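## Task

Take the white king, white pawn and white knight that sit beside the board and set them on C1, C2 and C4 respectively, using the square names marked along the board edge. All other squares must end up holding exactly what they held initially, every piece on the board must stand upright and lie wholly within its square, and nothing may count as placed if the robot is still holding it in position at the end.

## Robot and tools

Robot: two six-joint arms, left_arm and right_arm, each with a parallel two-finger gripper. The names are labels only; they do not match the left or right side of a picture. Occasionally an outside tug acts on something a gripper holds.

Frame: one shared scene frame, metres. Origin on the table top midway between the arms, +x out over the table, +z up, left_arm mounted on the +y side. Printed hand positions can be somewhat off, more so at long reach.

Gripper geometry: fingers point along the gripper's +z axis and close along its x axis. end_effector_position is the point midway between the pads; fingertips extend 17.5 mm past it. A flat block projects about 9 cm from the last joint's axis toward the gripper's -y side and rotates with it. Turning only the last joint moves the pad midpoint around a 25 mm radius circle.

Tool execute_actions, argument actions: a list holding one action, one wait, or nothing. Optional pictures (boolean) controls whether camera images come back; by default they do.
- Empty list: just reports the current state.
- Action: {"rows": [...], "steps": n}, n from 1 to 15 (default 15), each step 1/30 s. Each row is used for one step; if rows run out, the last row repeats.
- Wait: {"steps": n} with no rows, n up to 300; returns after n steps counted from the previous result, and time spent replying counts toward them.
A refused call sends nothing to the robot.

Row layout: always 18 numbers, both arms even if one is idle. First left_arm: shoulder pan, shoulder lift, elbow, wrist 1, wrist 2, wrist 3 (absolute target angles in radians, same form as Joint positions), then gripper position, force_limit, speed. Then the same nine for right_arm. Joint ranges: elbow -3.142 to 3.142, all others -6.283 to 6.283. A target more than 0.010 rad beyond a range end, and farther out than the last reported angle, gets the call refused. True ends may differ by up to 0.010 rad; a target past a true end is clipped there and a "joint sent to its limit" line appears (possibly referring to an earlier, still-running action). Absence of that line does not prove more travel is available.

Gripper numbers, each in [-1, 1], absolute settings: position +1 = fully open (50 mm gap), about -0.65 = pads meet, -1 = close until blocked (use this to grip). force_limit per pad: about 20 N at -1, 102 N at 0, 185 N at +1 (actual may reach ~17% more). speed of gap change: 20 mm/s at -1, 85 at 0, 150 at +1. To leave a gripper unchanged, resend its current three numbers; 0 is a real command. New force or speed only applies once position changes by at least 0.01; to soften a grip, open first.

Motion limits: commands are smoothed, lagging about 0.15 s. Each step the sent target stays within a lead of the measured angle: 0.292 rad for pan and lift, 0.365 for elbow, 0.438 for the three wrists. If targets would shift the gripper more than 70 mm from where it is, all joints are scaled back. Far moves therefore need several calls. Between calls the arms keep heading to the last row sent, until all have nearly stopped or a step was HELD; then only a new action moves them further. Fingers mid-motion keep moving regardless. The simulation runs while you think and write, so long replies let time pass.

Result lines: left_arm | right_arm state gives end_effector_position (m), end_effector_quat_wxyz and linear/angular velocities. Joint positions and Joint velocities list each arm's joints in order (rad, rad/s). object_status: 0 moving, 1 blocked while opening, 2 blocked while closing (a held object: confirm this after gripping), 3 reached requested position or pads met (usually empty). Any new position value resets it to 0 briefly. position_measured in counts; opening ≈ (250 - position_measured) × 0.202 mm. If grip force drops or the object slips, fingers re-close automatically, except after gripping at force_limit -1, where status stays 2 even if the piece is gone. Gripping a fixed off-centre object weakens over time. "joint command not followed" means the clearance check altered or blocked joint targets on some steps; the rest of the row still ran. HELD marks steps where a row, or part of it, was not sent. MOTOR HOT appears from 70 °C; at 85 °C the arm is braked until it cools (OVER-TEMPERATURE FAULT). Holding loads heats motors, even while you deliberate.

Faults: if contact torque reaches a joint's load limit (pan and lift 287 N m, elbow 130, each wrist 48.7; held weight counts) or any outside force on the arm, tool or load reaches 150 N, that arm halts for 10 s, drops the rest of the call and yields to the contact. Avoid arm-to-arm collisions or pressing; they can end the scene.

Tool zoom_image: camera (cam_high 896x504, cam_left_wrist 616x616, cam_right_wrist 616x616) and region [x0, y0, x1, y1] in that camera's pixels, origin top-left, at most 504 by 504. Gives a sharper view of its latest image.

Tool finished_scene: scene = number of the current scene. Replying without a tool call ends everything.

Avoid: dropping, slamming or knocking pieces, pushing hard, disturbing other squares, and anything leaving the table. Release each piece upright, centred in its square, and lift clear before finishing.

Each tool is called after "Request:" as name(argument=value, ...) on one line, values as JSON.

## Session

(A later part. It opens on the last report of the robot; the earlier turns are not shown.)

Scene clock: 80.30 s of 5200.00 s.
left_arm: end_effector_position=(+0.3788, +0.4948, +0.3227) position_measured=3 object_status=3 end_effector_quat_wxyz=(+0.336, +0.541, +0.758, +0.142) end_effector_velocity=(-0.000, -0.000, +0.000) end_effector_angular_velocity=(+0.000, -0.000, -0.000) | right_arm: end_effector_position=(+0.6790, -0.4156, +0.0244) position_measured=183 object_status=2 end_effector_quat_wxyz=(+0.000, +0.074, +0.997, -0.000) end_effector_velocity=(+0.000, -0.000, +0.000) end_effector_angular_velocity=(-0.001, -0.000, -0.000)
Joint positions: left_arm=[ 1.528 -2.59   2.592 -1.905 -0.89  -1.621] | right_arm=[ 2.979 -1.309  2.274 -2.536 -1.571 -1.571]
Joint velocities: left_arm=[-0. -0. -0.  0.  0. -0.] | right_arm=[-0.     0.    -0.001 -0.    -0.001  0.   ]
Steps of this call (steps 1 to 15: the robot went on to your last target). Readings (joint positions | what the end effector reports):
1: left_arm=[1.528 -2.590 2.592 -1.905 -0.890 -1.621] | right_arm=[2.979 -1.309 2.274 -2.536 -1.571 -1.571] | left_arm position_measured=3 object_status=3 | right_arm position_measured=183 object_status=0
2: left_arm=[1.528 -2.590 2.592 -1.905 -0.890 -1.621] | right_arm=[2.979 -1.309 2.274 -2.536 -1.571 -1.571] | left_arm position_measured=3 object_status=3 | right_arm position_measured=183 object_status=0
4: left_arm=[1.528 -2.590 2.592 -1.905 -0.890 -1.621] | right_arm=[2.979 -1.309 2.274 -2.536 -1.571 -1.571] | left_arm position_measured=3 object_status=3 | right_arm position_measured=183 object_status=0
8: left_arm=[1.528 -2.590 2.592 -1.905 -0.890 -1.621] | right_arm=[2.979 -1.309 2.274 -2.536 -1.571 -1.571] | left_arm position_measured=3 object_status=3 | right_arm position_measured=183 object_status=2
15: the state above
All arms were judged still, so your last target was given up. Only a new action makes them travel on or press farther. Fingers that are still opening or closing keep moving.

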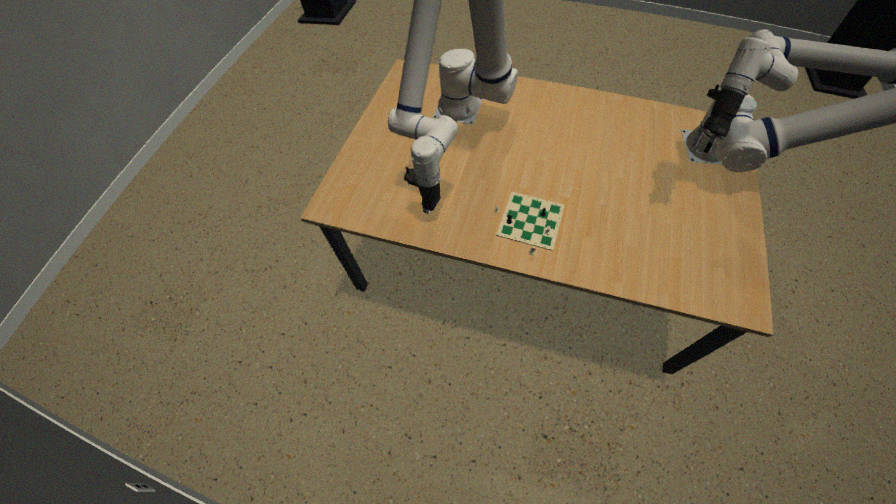

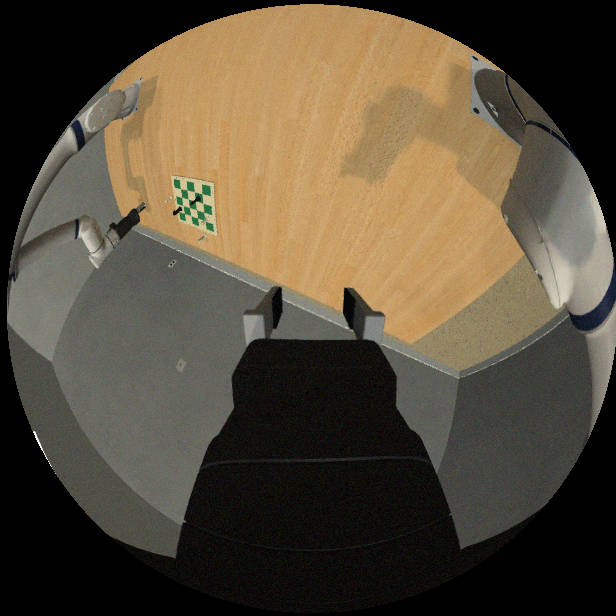

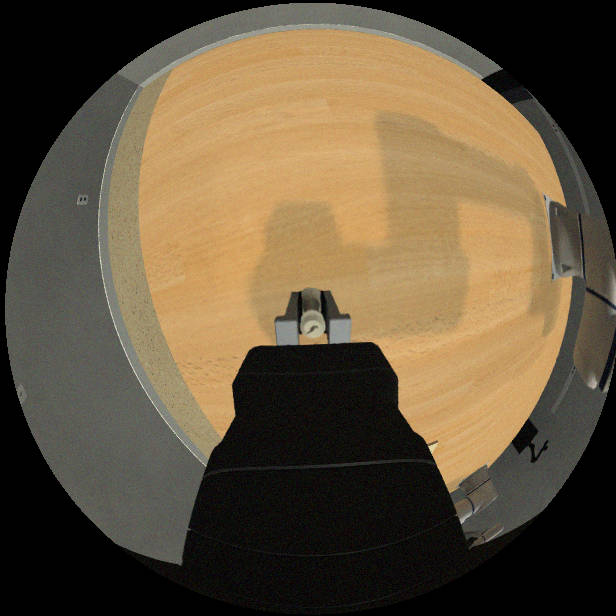

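Request:
execute_actions(actions=[{"rows":[[1.528,-2.59,2.592,-1.905,-0.89,-1.621,1,0,0,2.979,-1.46,2.22,-2.331,-1.571,-1.571,-1,0.5,-0.6]]}], pictures=false)

Request:
execute_actions(actions=[{"rows":[[1.528,-2.59,2.592,-1.905,-0.89,-1.621,1,0,0,3.566,-1.228,1.916,-2.259,-1.571,-1.571,-1,0.5,-0.6]]}], pictures=false)

Request:
execute_actions(actions=[{"steps":45}], pictures=false)

Request:
execute_actions(actions=[{"rows":[[1.528,-2.59,2.592,-1.905,-0.89,-1.621,1,0,0,3.566,-1.123,1.96,-2.408,-1.571,-1.571,-1,0.5,-0.6]]}])

Scene clock: 86.13 s of 5200.00 s.
left_arm: end_effector_position=(+0.3788, +0.4948, +0.3227) position_measured=3 object_status=3 end_effector_quat_wxyz=(+0.336, +0.541, +0.758, +0.142) end_effector_velocity=(+0.000, +0.000, -0.001) end_effector_angular_velocity=(+0.001, +0.000, +0.001) | right_arm: end_effector_position=(+0.6769, -0.4153, +0.1138) position_measured=193 object_status=2 end_effector_quat_wxyz=(+0.000, +0.074, +0.997, -0.000) end_effector_velocity=(-0.003, +0.000, +0.028) end_effector_angular_velocity=(-0.001, -0.000, -0.000)
Joint positions: left_arm=[ 1.528 -2.59   2.592 -1.905 -0.89  -1.621] | right_arm=[ 2.979 -1.454  2.222 -2.339 -1.571 -1.571]
Joint velocities: left_arm=[ 0.001  0.     0.001 -0.     0.     0.   ] | right_arm=[ 0.    -0.045 -0.016  0.06  -0.001  0.001]
Steps of this call (steps 1 to 90: nothing new was sent; then 2.33 s passed at rest; steps 91 to 105: all 15 steps of this action). Readings (joint positions | what the end effector reports):
91: left_arm=[1.528 -2.590 2.592 -1.905 -0.890 -1.621] | right_arm=[2.979 -1.309 2.274 -2.535 -1.571 -1.571] | left_arm position_measured=3 object_status=3 | right_arm position_measured=183 object_status=2
92: left_arm=[1.528 -2.590 2.592 -1.905 -0.890 -1.621] | right_arm=[2.979 -1.320 2.271 -2.520 -1.571 -1.571] | left_arm position_measured=3 object_status=3 | right_arm position_measured=184 object_status=2
94: left_arm=[1.528 -2.590 2.592 -1.905 -0.890 -1.621] | right_arm=[2.979 -1.363 2.254 -2.462 -1.571 -1.571] | left_arm position_measured=3 object_status=3 | right_arm position_measured=193 object_status=0
98: left_arm=[1.528 -2.590 2.592 -1.905 -0.890 -1.621] | right_arm=[2.979 -1.424 2.233 -2.379 -1.571 -1.571] | left_arm position_measured=3 object_status=3 | right_arm position_measured=193 object_status=0
105: the state above

Scene clock: 86.63 s of 5200.00 s.
left_arm: end_effector_position=(+0.3788, +0.4948, +0.3227) position_measured=3 object_status=3 end_effector_quat_wxyz=(+0.336, +0.541, +0.758, +0.142) end_effector_velocity=(-0.000, -0.000, -0.001) end_effector_angular_velocity=(+0.002, +0.000, -0.001) | right_arm: end_effector_position=(+0.7436, -0.2616, +0.1193) position_measured=193 object_status=2 end_effector_quat_wxyz=(+0.000, -0.046, +0.999, -0.000) end_effector_velocity=(+0.018, +0.368, -0.002) end_effector_angular_velocity=(+0.000, +0.002, +0.521)
Joint positions: left_arm=[ 1.528 -2.59   2.592 -1.905 -0.89  -1.621] | right_arm=[ 3.219 -1.321  2.04  -2.291 -1.571 -1.571]
Joint velocities: left_arm=[-0.001  0.001  0.001  0.     0.     0.   ] | right_arm=[ 0.521  0.184 -0.243  0.062  0.001 -0.   ]
Steps of this call (steps 1 to 15: all 15 steps of this action). Readings (joint positions | what the end effector reports):
1: left_arm=[1.528 -2.590 2.592 -1.905 -0.890 -1.621] | right_arm=[2.979 -1.455 2.221 -2.337 -1.571 -1.571] | left_arm position_measured=3 object_status=3 | right_arm position_measured=193 object_status=2
2: left_arm=[1.528 -2.590 2.592 -1.905 -0.890 -1.621] | right_arm=[2.990 -1.447 2.210 -2.333 -1.571 -1.571] | left_arm position_measured=3 object_status=3 | right_arm position_measured=193 object_status=2
4: left_arm=[1.528 -2.590 2.592 -1.905 -0.890 -1.621] | right_arm=[3.026 -1.420 2.172 -2.325 -1.571 -1.571] | left_arm position_measured=3 object_status=3 | right_arm position_measured=193 object_status=2
8: left_arm=[1.528 -2.590 2.592 -1.905 -0.890 -1.621] | right_arm=[3.095 -1.376 2.114 -2.309 -1.571 -1.571] | left_arm position_measured=3 object_status=3 | right_arm position_measured=193 object_status=2
15: the state above

Scene clock: 88.13 s of 5200.00 s.
left_arm: end_effector_position=(+0.3788, +0.4948, +0.3227) position_measured=3 object_status=3 end_effector_quat_wxyz=(+0.336, +0.541, +0.758, +0.142) end_effector_velocity=(-0.000, -0.000, +0.001) end_effector_angular_velocity=(-0.001, -0.000, -0.000) | right_arm: end_effector_position=(+0.6895, -0.0141, +0.1164) position_measured=193 object_status=2 end_effector_quat_wxyz=(+0.000, -0.217, +0.976, -0.000) end_effector_velocity=(+0.001, +0.001, +0.002) end_effector_angular_velocity=(+0.002, -0.002, -0.000)
Joint positions: left_arm=[ 1.528 -2.59   2.592 -1.905 -0.89  -1.621] | right_arm=[ 3.566 -1.228  1.916 -2.259 -1.571 -1.571]
Joint velocities: left_arm=[-0.    -0.    -0.001  0.     0.    -0.   ] | right_arm=[ 0.    -0.002 -0.001 -0.     0.001  0.   ]
Steps of this call (steps 1 to 45: the robot went on to your last target). Readings (joint positions | what the end effector reports):
1: left_arm=[1.528 -2.590 2.592 -1.905 -0.890 -1.621] | right_arm=[3.236 -1.315 2.032 -2.289 -1.571 -1.571] | left_arm position_measured=3 object_status=3 | right_arm position_measured=193 object_status=2
2: left_arm=[1.528 -2.590 2.592 -1.905 -0.890 -1.621] | right_arm=[3.254 -1.309 2.025 -2.287 -1.571 -1.571] | left_arm position_measured=3 object_status=3 | right_arm position_measured=193 object_status=2
4: left_arm=[1.528 -2.590 2.592 -1.905 -0.890 -1.621] | right_arm=[3.289 -1.299 2.011 -2.283 -1.571 -1.571] | left_arm position_measured=3 object_status=3 | right_arm position_measured=193 object_status=2
8: left_arm=[1.528 -2.590 2.592 -1.905 -0.890 -1.621] | right_arm=[3.358 -1.282 1.988 -2.277 -1.571 -1.571] | left_arm position_measured=3 object_status=3 | right_arm position_measured=193 object_status=2
45: the state above
All arms were judged still, so your last target was given up. Only a new action makes them travel on or press farther. Fingers that are still opening or closing keep moving.

Scene clock: 88.63 s of 5200.00 s.
left_arm: end_effector_position=(+0.3788, +0.4948, +0.3227) position_measured=3 object_status=3 end_effector_quat_wxyz=(+0.336, +0.541, +0.758, +0.142) end_effector_velocity=(-0.000, -0.001, +0.001) end_effector_angular_velocity=(-0.001, +0.000, -0.001) | right_arm: end_effector_position=(+0.6907, -0.0134, +0.0334) position_measured=193 object_status=2 end_effector_quat_wxyz=(+0.001, -0.217, +0.976, +0.000) end_effector_velocity=(+0.008, +0.004, -0.012) end_effector_angular_velocity=(+0.009, -0.019, -0.000)
Joint positions: left_arm=[ 1.528 -2.59   2.592 -1.905 -0.89  -1.621] | right_arm=[ 3.566 -1.127  1.958 -2.403 -1.571 -1.571]
Joint velocities: left_arm=[-0.001  0.001 -0.002 -0.    -0.    -0.   ] | right_arm=[-0.     0.022  0.001 -0.044 -0.     0.   ]
Steps of this call (steps 1 to 15: all 15 steps of this action). Readings (joint positions | what the end effector reports):
1: left_arm=[1.528 -2.590 2.592 -1.905 -0.890 -1.621] | right_arm=[3.566 -1.228 1.916 -2.259 -1.571 -1.571] | left_arm position_measured=3 object_status=3 | right_arm position_measured=193 object_status=2
2: left_arm=[1.528 -2.590 2.592 -1.905 -0.890 -1.621] | right_arm=[3.566 -1.217 1.919 -2.275 -1.571 -1.571] | left_arm position_measured=3 object_status=3 | right_arm position_measured=193 object_status=2
4: left_arm=[1.528 -2.590 2.592 -1.905 -0.890 -1.621] | right_arm=[3.566 -1.184 1.935 -2.320 -1.571 -1.571] | left_arm position_measured=3 object_status=3 | right_arm position_measured=193 object_status=2
8: left_arm=[1.528 -2.590 2.592 -1.905 -0.890 -1.621] | right_arm=[3.566 -1.145 1.951 -2.377 -1.571 -1.571] | left_arm position_measured=3 object_status=3 | right_arm position_measured=193 object_status=2
15: the state above

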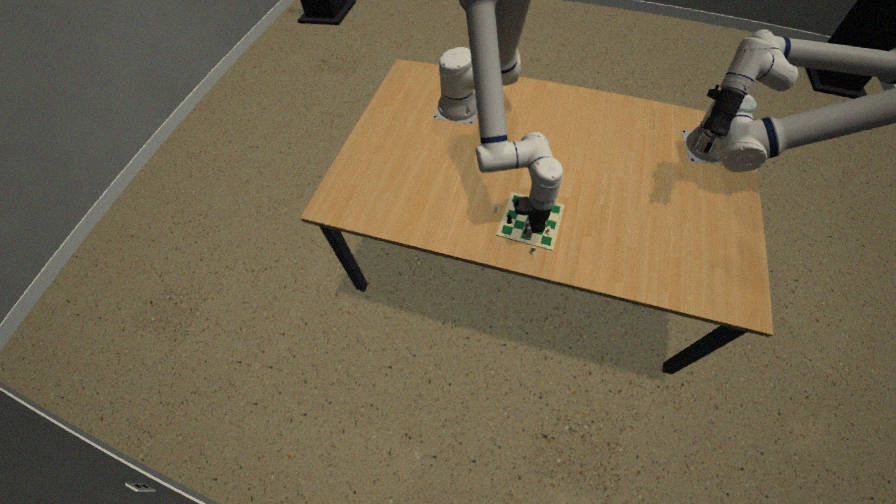

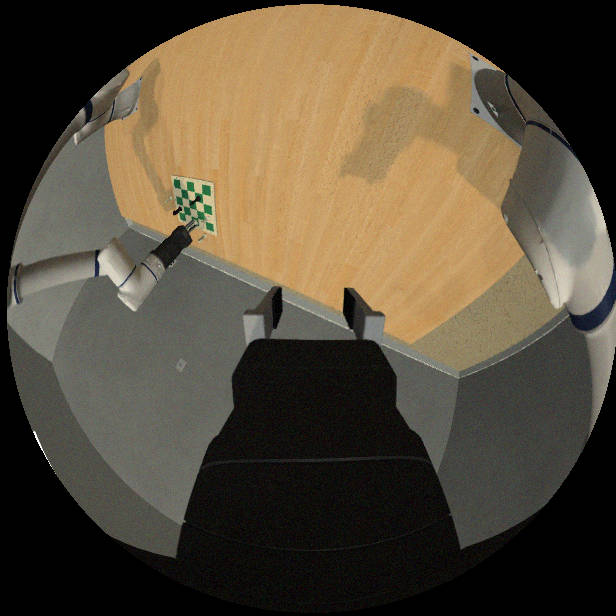

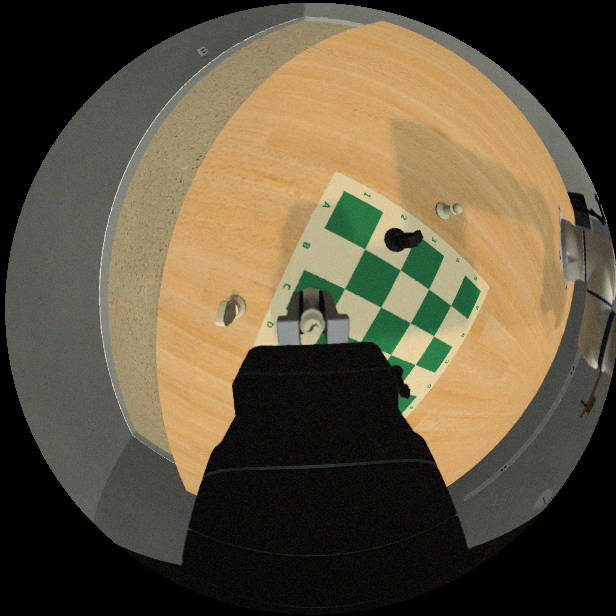

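Request:
execute_actions(actions=[{"rows":[[1.528,-2.59,2.592,-1.905,-0.89,-1.621,1,0,0,3.566,-1.123,1.96,-2.408,-1.571,-1.571,0.5,0.5,-0.3]]}], pictures=false)

Request:
execute_actions(actions=[{"rows":[[1.528,-2.59,2.592,-1.905,-0.89,-1.621,1,0,0,3.566,-1.228,1.916,-2.259,-1.571,-1.571,0.5,0.5,-0.3]]}])

Request:
execute_actions(actions=[{"rows":[[1.528,-2.59,2.592,-1.905,-0.89,-1.621,1,0,0,3.58,-1.108,1.785,-2.248,-1.571,-1.571,0.5,0.5,-0.3]]}], pictures=false)

Request:
execute_actions(actions=[{"steps":10}])

Scene clock: 98.90 s of 5200.00 s.
left_arm: end_effector_position=(+0.3788, +0.4948, +0.3227) position_measured=3 object_status=3 end_effector_quat_wxyz=(+0.336, +0.541, +0.758, +0.142) end_effector_velocity=(+0.000, +0.000, +0.001) end_effector_angular_velocity=(-0.003, -0.000, +0.001) | right_arm: end_effector_position=(+0.6922, -0.0128, +0.0336) position_measured=193 object_status=2 end_effector_quat_wxyz=(+0.003, -0.217, +0.976, +0.000) end_effector_velocity=(+0.000, +0.000, +0.000) end_effector_angular_velocity=(+0.001, -0.001, +0.000)
Joint positions: left_arm=[ 1.528 -2.59   2.592 -1.905 -0.89  -1.621] | right_arm=[ 3.566 -1.126  1.958 -2.408 -1.571 -1.571]
Joint velocities: left_arm=[ 0.    -0.001 -0.001 -0.001 -0.    -0.001] | right_arm=[-0.    -0.001 -0.    -0.     0.    -0.   ]
FORCE FAULT: contact force on the right arm reached its limit, and that arm stopped for 10 seconds. The contact can be on any part of that arm, not only on its tool. That arm's remaining commands of this call were not run. That arm holds still and accepts commands again. Move the arm away from the contact; if what it grips holds it there, let go first. Pushing or pulling that hard again can fault the arm again.
The stop of the right arm began at step 8 of this call (marked STOPPED below). From that step on that arm followed nothing that you had sent. 15 of its steps, steps kept back included, did not run and will not run. Nothing is kept back now, and the robot has no last target.
Steps of this call (steps 1 to 152: the robot went on to your last target; steps 153 to 167: all 15 steps of this action; steps 168 to 308: the stop continued). Readings (joint positions | what the end effector reports):
1: left_arm=[1.528 -2.590 2.592 -1.905 -0.890 -1.621] | right_arm=[3.566 -1.126 1.958 -2.404 -1.571 -1.571] | left_arm position_measured=3 object_status=3 | right_arm position_measured=193 object_status=2
2: left_arm=[1.528 -2.590 2.592 -1.905 -0.890 -1.621] | right_arm=[3.566 -1.126 1.959 -2.405 -1.571 -1.571] | left_arm position_measured=3 object_status=3 | right_arm position_measured=193 object_status=2
4: left_arm=[1.528 -2.590 2.592 -1.905 -0.890 -1.621] | right_arm=[3.566 -1.125 1.959 -2.406 -1.571 -1.571] | left_arm position_measured=3 object_status=3 | right_arm position_measured=193 object_status=2
8: left_arm=[1.528 -2.590 2.592 -1.905 -0.890 -1.621] | right_arm=[3.566 -1.126 1.958 -2.408 -1.571 -1.571] | left_arm position_measured=3 object_status=3 | right_arm position_measured=193 object_status=2 STOPPED (the right arm)
308: the state above

Scene clock: 98.93 s of 5200.00 s.
left_arm: end_effector_position=(+0.3788, +0.4948, +0.3227) position_measured=3 object_status=3 end_effector_quat_wxyz=(+0.336, +0.541, +0.758, +0.142) end_effector_velocity=(-0.000, +0.000, -0.001) end_effector_angular_velocity=(+0.000, +0.000, -0.000) | right_arm: end_effector_position=(+0.6922, -0.0128, +0.0336) position_measured=193 object_status=2 end_effector_quat_wxyz=(+0.003, -0.217, +0.976, +0.000) end_effector_velocity=(-0.000, -0.000, -0.000) end_effector_angular_velocity=(+0.000, +0.000, +0.000)
Joint positions: left_arm=[ 1.528 -2.59   2.592 -1.905 -0.89  -1.621] | right_arm=[ 3.566 -1.126  1.958 -2.408 -1.571 -1.571]
Joint velocities: left_arm=[-0.    -0.001  0.001  0.    -0.    -0.   ] | right_arm=[ 0. -0.  0. -0.  0. -0.]
A stop began in an earlier call of the same reply, so what this call sent did not run. Send another action.
Steps of this call (step 1: nothing new was sent). Readings (joint positions | what the end effector reports):
1: the state above

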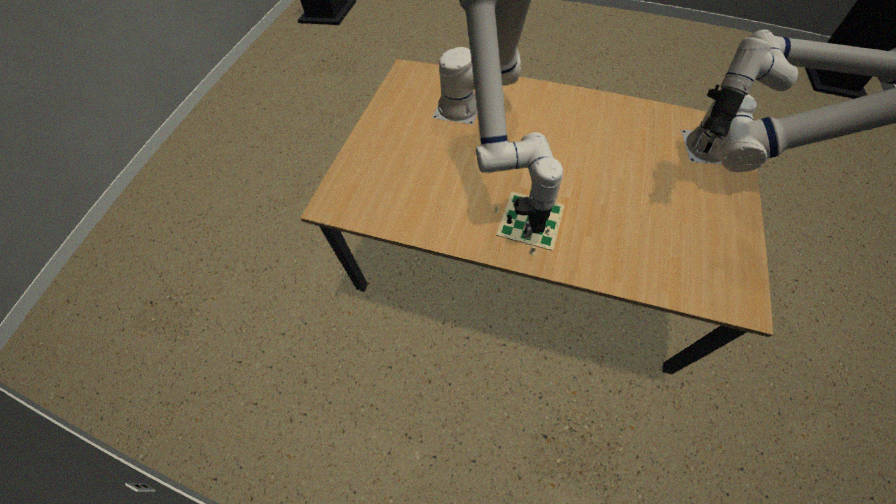

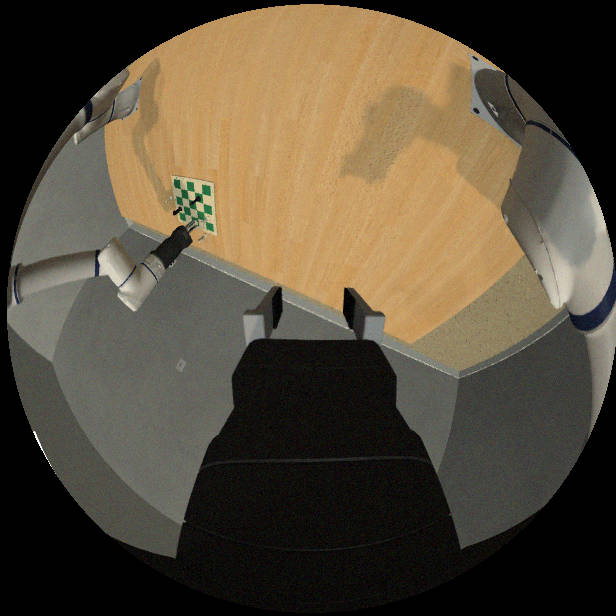

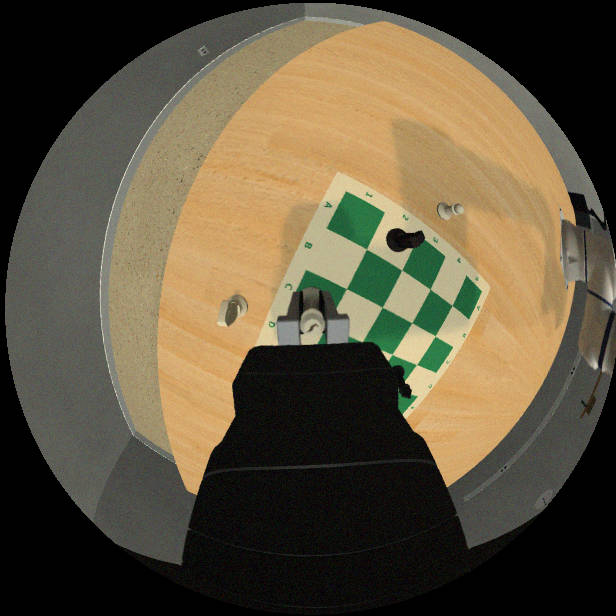

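Scene clock: 98.97 s of 5200.00 s.
left_arm: end_effector_position=(+0.3788, +0.4948, +0.3227) position_measured=3 object_status=3 end_effector_quat_wxyz=(+0.336, +0.541, +0.758, +0.142) end_effector_velocity=(+0.000, +0.000, -0.000) end_effector_angular_velocity=(-0.001, -0.000, +0.001) | right_arm: end_effector_position=(+0.6922, -0.0128, +0.0336) position_measured=193 object_status=2 end_effector_quat_wxyz=(+0.003, -0.217, +0.976, +0.000) end_effector_velocity=(+0.001, +0.000, +0.000) end_effector_angular_velocity=(-0.000, -0.001, -0.000)
Joint positions: left_arm=[ 1.528 -2.59   2.592 -1.905 -0.89  -1.621] | right_arm=[ 3.566 -1.126  1.958 -2.408 -1.571 -1.571]
Joint velocities: left_arm=[ 0.    -0.     0.     0.     0.    -0.001] | right_arm=[ 0.     0.    -0.001 -0.    -0.001  0.   ]
A stop began in an earlier call of the same reply, so what this call sent did not run. Send another action.
Steps of this call (step 1: nothing new was sent). Readings (joint positions | what the end effector reports):
1: the state above

Scene clock: 99.00 s of 5200.00 s.
left_arm: end_effector_position=(+0.3788, +0.4948, +0.3227) position_measured=3 object_status=3 end_effector_quat_wxyz=(+0.336, +0.541, +0.758, +0.142) end_effector_velocity=(-0.000, +0.000, -0.001) end_effector_angular_velocity=(+0.001, -0.000, -0.000) | right_arm: end_effector_position=(+0.6922, -0.0128, +0.0336) position_measured=193 object_status=2 end_effector_quat_wxyz=(+0.003, -0.217, +0.976, +0.000) end_effector_velocity=(-0.000, +0.000, +0.001) end_effector_angular_velocity=(+0.000, -0.000, +0.000)
Joint positions: left_arm=[ 1.528 -2.59   2.592 -1.905 -0.89  -1.621] | right_arm=[ 3.566 -1.126  1.958 -2.408 -1.571 -1.571]
Joint velocities: left_arm=[-0.    -0.     0.002 -0.     0.    -0.   ] | right_arm=[ 0.    -0.001  0.001 -0.     0.    -0.   ]
A stop began in an earlier call of the same reply, so what this call sent did not run. Send another action.
Steps of this call (step 1: nothing new was sent). Readings (joint positions | what the end effector reports):
1: the state above

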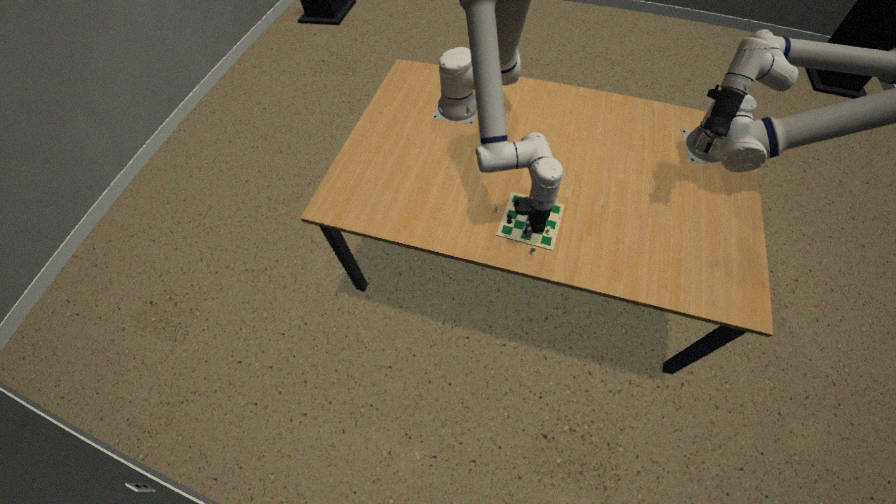

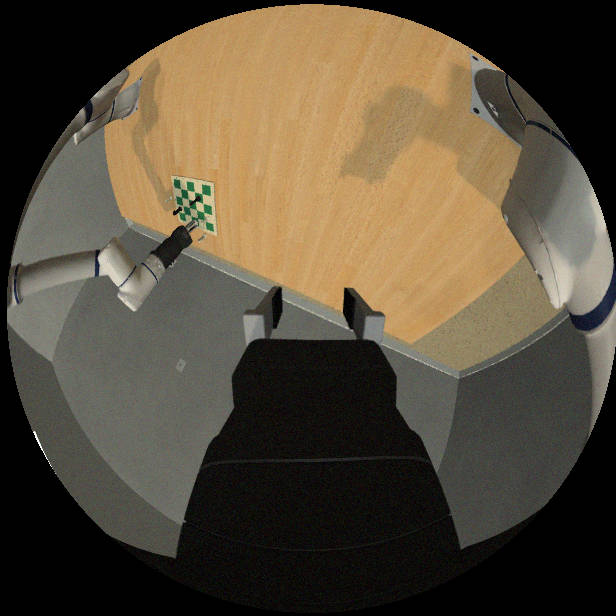

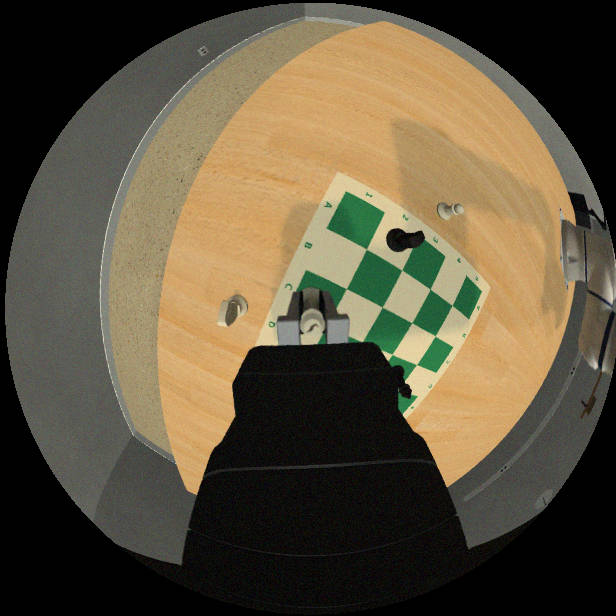

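Request:
execute_actions(actions=[{"rows":[[1.528,-2.59,2.592,-1.905,-0.89,-1.621,1,0,0,3.566,-1.127,1.958,-2.406,-1.571,-1.571,0.5,0.5,-0.3]]}], pictures=false)

Request:
execute_actions(actions=[{"rows":[[1.528,-2.59,2.592,-1.905,-0.89,-1.621,1,0,0,3.566,-1.228,1.916,-2.259,-1.571,-1.571,0.5,0.5,-0.3]]}])

Request:
execute_actions(actions=[{"rows":[[1.528,-2.59,2.592,-1.905,-0.89,-1.621,1,0,0,3.58,-1.108,1.785,-2.248,-1.571,-1.571,0.5,0.5,-0.3]]}], pictures=false)

Request:
execute_actions(actions=[{"steps":10}])

Scene clock: 103.40 s of 5200.00 s.
left_arm: end_effector_position=(+0.3788, +0.4948, +0.3227) position_measured=3 object_status=3 end_effector_quat_wxyz=(+0.336, +0.541, +0.758, +0.142) end_effector_velocity=(+0.000, -0.000, +0.000) end_effector_angular_velocity=(-0.001, -0.000, +0.000) | right_arm: end_effector_position=(+0.6916, -0.0130, +0.0339) position_measured=78 object_status=0 end_effector_quat_wxyz=(+0.002, -0.217, +0.976, +0.000) end_effector_velocity=(-0.000, -0.000, -0.001) end_effector_angular_velocity=(-0.001, +0.001, +0.000)
Joint positions: left_arm=[ 1.528 -2.59   2.592 -1.905 -0.89  -1.621] | right_arm=[ 3.566 -1.127  1.958 -2.406 -1.571 -1.571]
Joint velocities: left_arm=[-0.     0.    -0.    -0.001  0.    -0.001] | right_arm=[ 0.     0.001  0.     0.    -0.001 -0.   ]
Steps of this call (steps 1 to 90: nothing new was sent; then 0.90 s passed at rest; steps 91 to 105: all 15 steps of this action). Readings (joint positions | what the end effector reports):
91: left_arm=[1.528 -2.590 2.592 -1.905 -0.890 -1.621] | right_arm=[3.566 -1.126 1.958 -2.408 -1.571 -1.571] | left_arm position_measured=3 object_status=3 | right_arm position_measured=190 object_status=0
92: left_arm=[1.528 -2.590 2.592 -1.905 -0.890 -1.621] | right_arm=[3.566 -1.126 1.958 -2.408 -1.571 -1.571] | left_arm position_measured=3 object_status=3 | right_arm position_measured=179 object_status=0
94: left_arm=[1.528 -2.590 2.592 -1.905 -0.890 -1.621] | right_arm=[3.566 -1.126 1.958 -2.407 -1.571 -1.571] | left_arm position_measured=3 object_status=3 | right_arm position_measured=158 object_status=0
98: left_arm=[1.528 -2.590 2.592 -1.905 -0.890 -1.621] | right_arm=[3.566 -1.127 1.958 -2.406 -1.571 -1.571] | left_arm position_measured=3 object_status=3 | right_arm position_measured=115 object_status=0
105: the state above

Scene clock: 103.90 s of 5200.00 s.
left_arm: end_effector_position=(+0.3788, +0.4948, +0.3227) position_measured=3 object_status=3 end_effector_quat_wxyz=(+0.336, +0.541, +0.758, +0.142) end_effector_velocity=(-0.000, -0.000, -0.001) end_effector_angular_velocity=(+0.001, +0.000, +0.000) | right_arm: end_effector_position=(+0.6897, -0.0140, +0.1136) position_measured=78 object_status=3 end_effector_quat_wxyz=(+0.000, -0.217, +0.976, -0.000) end_effector_velocity=(-0.002, -0.001, +0.020) end_effector_angular_velocity=(-0.002, +0.002, +0.000)
Joint positions: left_arm=[ 1.528 -2.59   2.592 -1.905 -0.89  -1.621] | right_arm=[ 3.566 -1.225  1.917 -2.264 -1.571 -1.571]
Joint velocities: left_arm=[-0.     0.001  0.001 -0.001 -0.    -0.001] | right_arm=[ 0.    -0.025 -0.01   0.037 -0.001 -0.   ]
Steps of this call (steps 1 to 15: all 15 steps of this action). Readings (joint positions | what the end effector reports):
1: left_arm=[1.528 -2.590 2.592 -1.905 -0.890 -1.621] | right_arm=[3.566 -1.127 1.958 -2.405 -1.571 -1.571] | left_arm position_measured=3 object_status=3 | right_arm position_measured=78 object_status=0
2: left_arm=[1.528 -2.590 2.592 -1.905 -0.890 -1.621] | right_arm=[3.566 -1.138 1.955 -2.389 -1.571 -1.571] | left_arm position_measured=3 object_status=3 | right_arm position_measured=78 object_status=0
4: left_arm=[1.528 -2.590 2.592 -1.905 -0.890 -1.621] | right_arm=[3.566 -1.172 1.939 -2.343 -1.571 -1.571] | left_arm position_measured=3 object_status=3 | right_arm position_measured=78 object_status=3
8: left_arm=[1.528 -2.590 2.592 -1.905 -0.890 -1.621] | right_arm=[3.566 -1.208 1.925 -2.289 -1.571 -1.571] | left_arm position_measured=3 object_status=3 | right_arm position_measured=78 object_status=3
15: the state above

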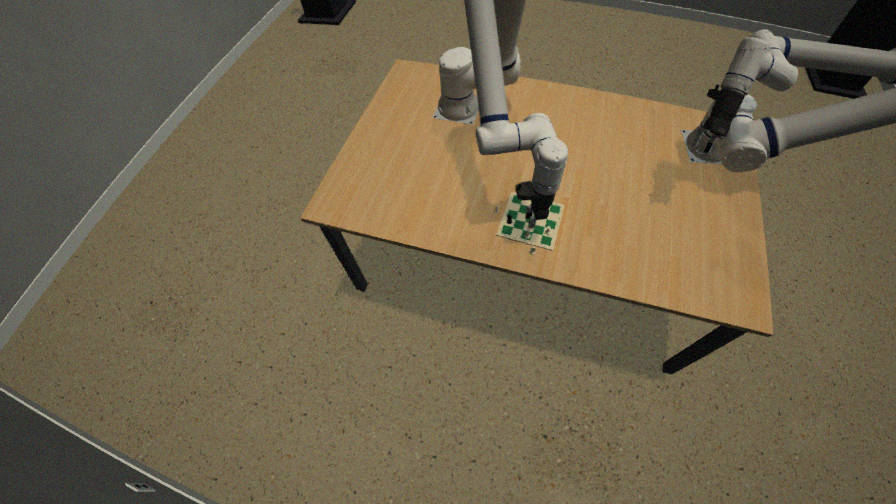

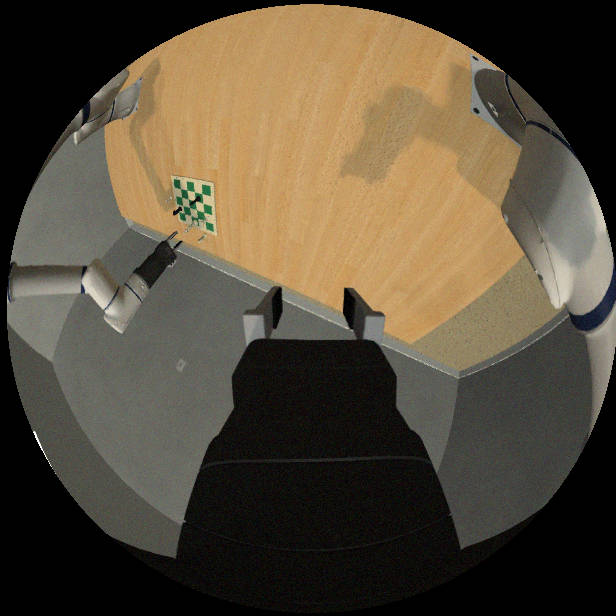

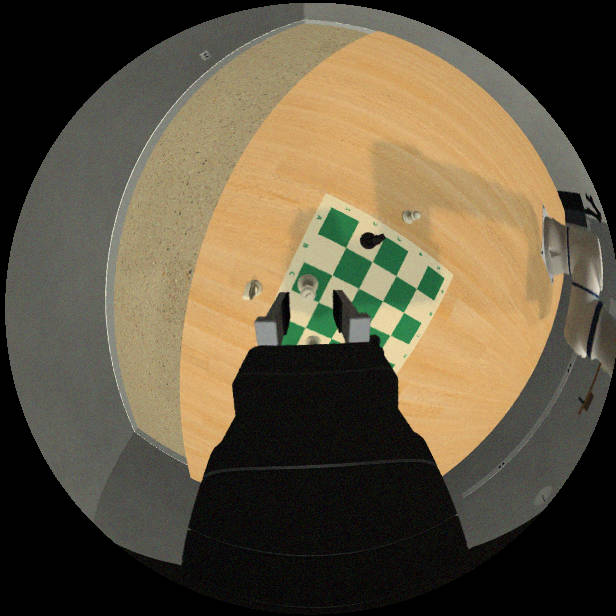

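Scene clock: 104.40 s of 5200.00 s.
left_arm: end_effector_position=(+0.3788, +0.4948, +0.3227) position_measured=3 object_status=3 end_effector_quat_wxyz=(+0.336, +0.541, +0.758, +0.142) end_effector_velocity=(+0.000, +0.000, +0.001) end_effector_angular_velocity=(-0.001, -0.001, +0.001) | right_arm: end_effector_position=(+0.7457, +0.0248, +0.0932) position_measured=78 object_status=3 end_effector_quat_wxyz=(+0.000, -0.224, +0.975, -0.000) end_effector_velocity=(+0.015, +0.010, -0.005) end_effector_angular_velocity=(+0.001, -0.002, +0.004)
Joint positions: left_arm=[ 1.528 -2.59   2.592 -1.905 -0.89  -1.621] | right_arm=[ 3.58  -1.112  1.789 -2.248 -1.571 -1.571]
Joint velocities: left_arm=[ 0.001 -0.    -0.001 -0.     0.001  0.   ] | right_arm=[ 0.003  0.028 -0.034  0.004  0.    -0.   ]
Steps of this call (steps 1 to 15: all 15 steps of this action). Readings (joint positions | what the end effector reports):
1: left_arm=[1.528 -2.590 2.592 -1.905 -0.890 -1.621] | right_arm=[3.566 -1.225 1.917 -2.263 -1.571 -1.571] | left_arm position_measured=3 object_status=3 | right_arm position_measured=78 object_status=3
2: left_arm=[1.528 -2.590 2.592 -1.905 -0.890 -1.621] | right_arm=[3.567 -1.215 1.904 -2.261 -1.571 -1.571] | left_arm position_measured=3 object_status=3 | right_arm position_measured=78 object_status=3
4: left_arm=[1.528 -2.590 2.592 -1.905 -0.890 -1.621] | right_arm=[3.572 -1.173 1.857 -2.256 -1.571 -1.571] | left_arm position_measured=3 object_status=3 | right_arm position_measured=78 object_status=3
8: left_arm=[1.528 -2.590 2.592 -1.905 -0.890 -1.621] | right_arm=[3.577 -1.131 1.811 -2.251 -1.571 -1.571] | left_arm position_measured=3 object_status=3 | right_arm position_measured=78 object_status=3
15: the state above

Scene clock: 104.73 s of 5200.00 s.
left_arm: end_effector_position=(+0.3788, +0.4948, +0.3227) position_measured=3 object_status=3 end_effector_quat_wxyz=(+0.336, +0.541, +0.758, +0.142) end_effector_velocity=(+0.000, +0.000, +0.000) end_effector_angular_velocity=(-0.000, -0.000, -0.001) | right_arm: end_effector_position=(+0.7474, +0.0260, +0.0924) position_measured=78 object_status=3 end_effector_quat_wxyz=(+0.000, -0.224, +0.975, -0.000) end_effector_velocity=(+0.001, +0.000, -0.001) end_effector_angular_velocity=(-0.001, +0.000, -0.001)
Joint positions: left_arm=[ 1.528 -2.59   2.592 -1.905 -0.89  -1.621] | right_arm=[ 3.58  -1.108  1.785 -2.248 -1.571 -1.571]
Joint velocities: left_arm=[ 0.    -0.     0.    -0.001 -0.     0.001] | right_arm=[ 0.     0.002 -0.002  0.    -0.001  0.001]
Steps of this call (steps 1 to 10: the robot went on to your last target). Readings (joint positions | what the end effector reports):
1: left_arm=[1.528 -2.590 2.592 -1.905 -0.890 -1.621] | right_arm=[3.580 -1.111 1.788 -2.248 -1.571 -1.571] | left_arm position_measured=3 object_status=3 | right_arm position_measured=78 object_status=3
2: left_arm=[1.528 -2.590 2.592 -1.905 -0.890 -1.621] | right_arm=[3.580 -1.110 1.788 -2.248 -1.571 -1.571] | left_arm position_measured=3 object_status=3 | right_arm position_measured=78 object_status=3
4: left_arm=[1.528 -2.590 2.592 -1.905 -0.890 -1.621] | right_arm=[3.580 -1.109 1.787 -2.248 -1.571 -1.571] | left_arm position_measured=3 object_status=3 | right_arm position_measured=78 object_status=3
8: left_arm=[1.528 -2.590 2.592 -1.905 -0.890 -1.621] | right_arm=[3.580 -1.108 1.786 -2.248 -1.571 -1.571] | left_arm position_measured=3 object_status=3 | right_arm position_measured=78 object_status=3
10: the state above

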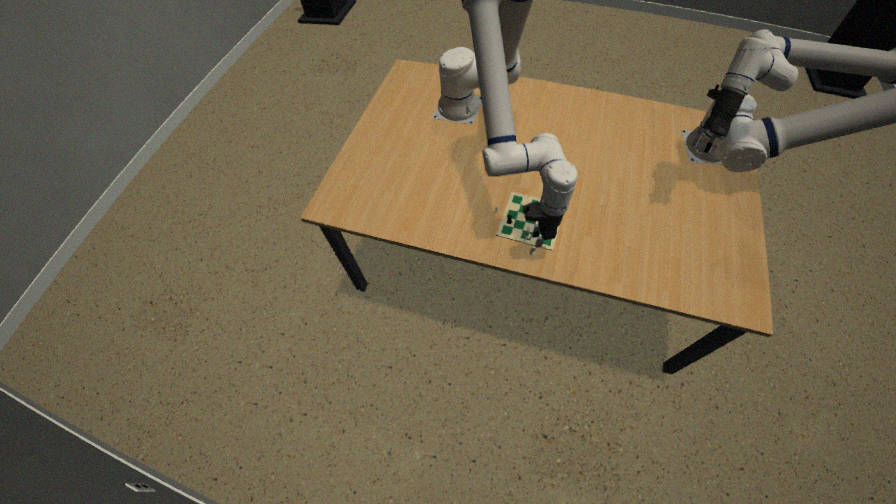

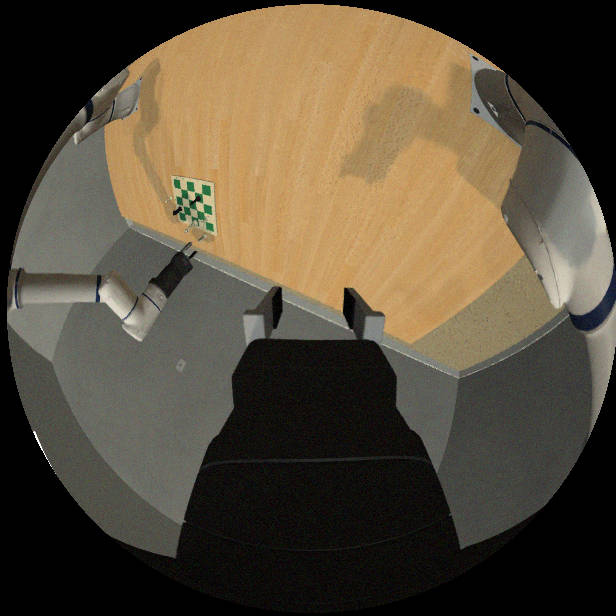

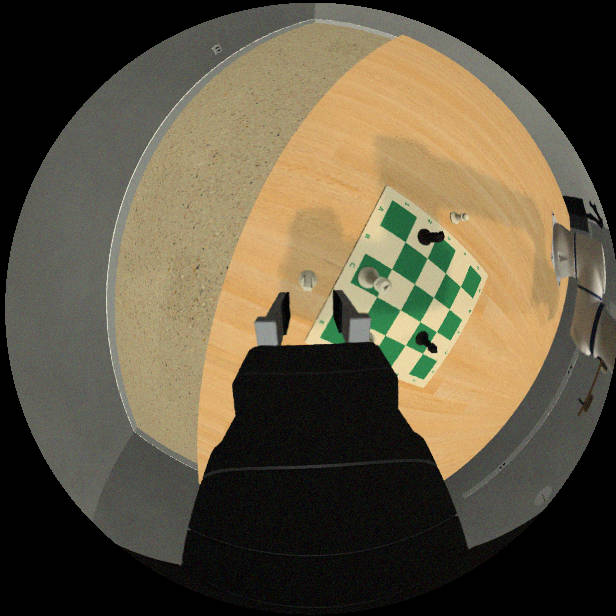

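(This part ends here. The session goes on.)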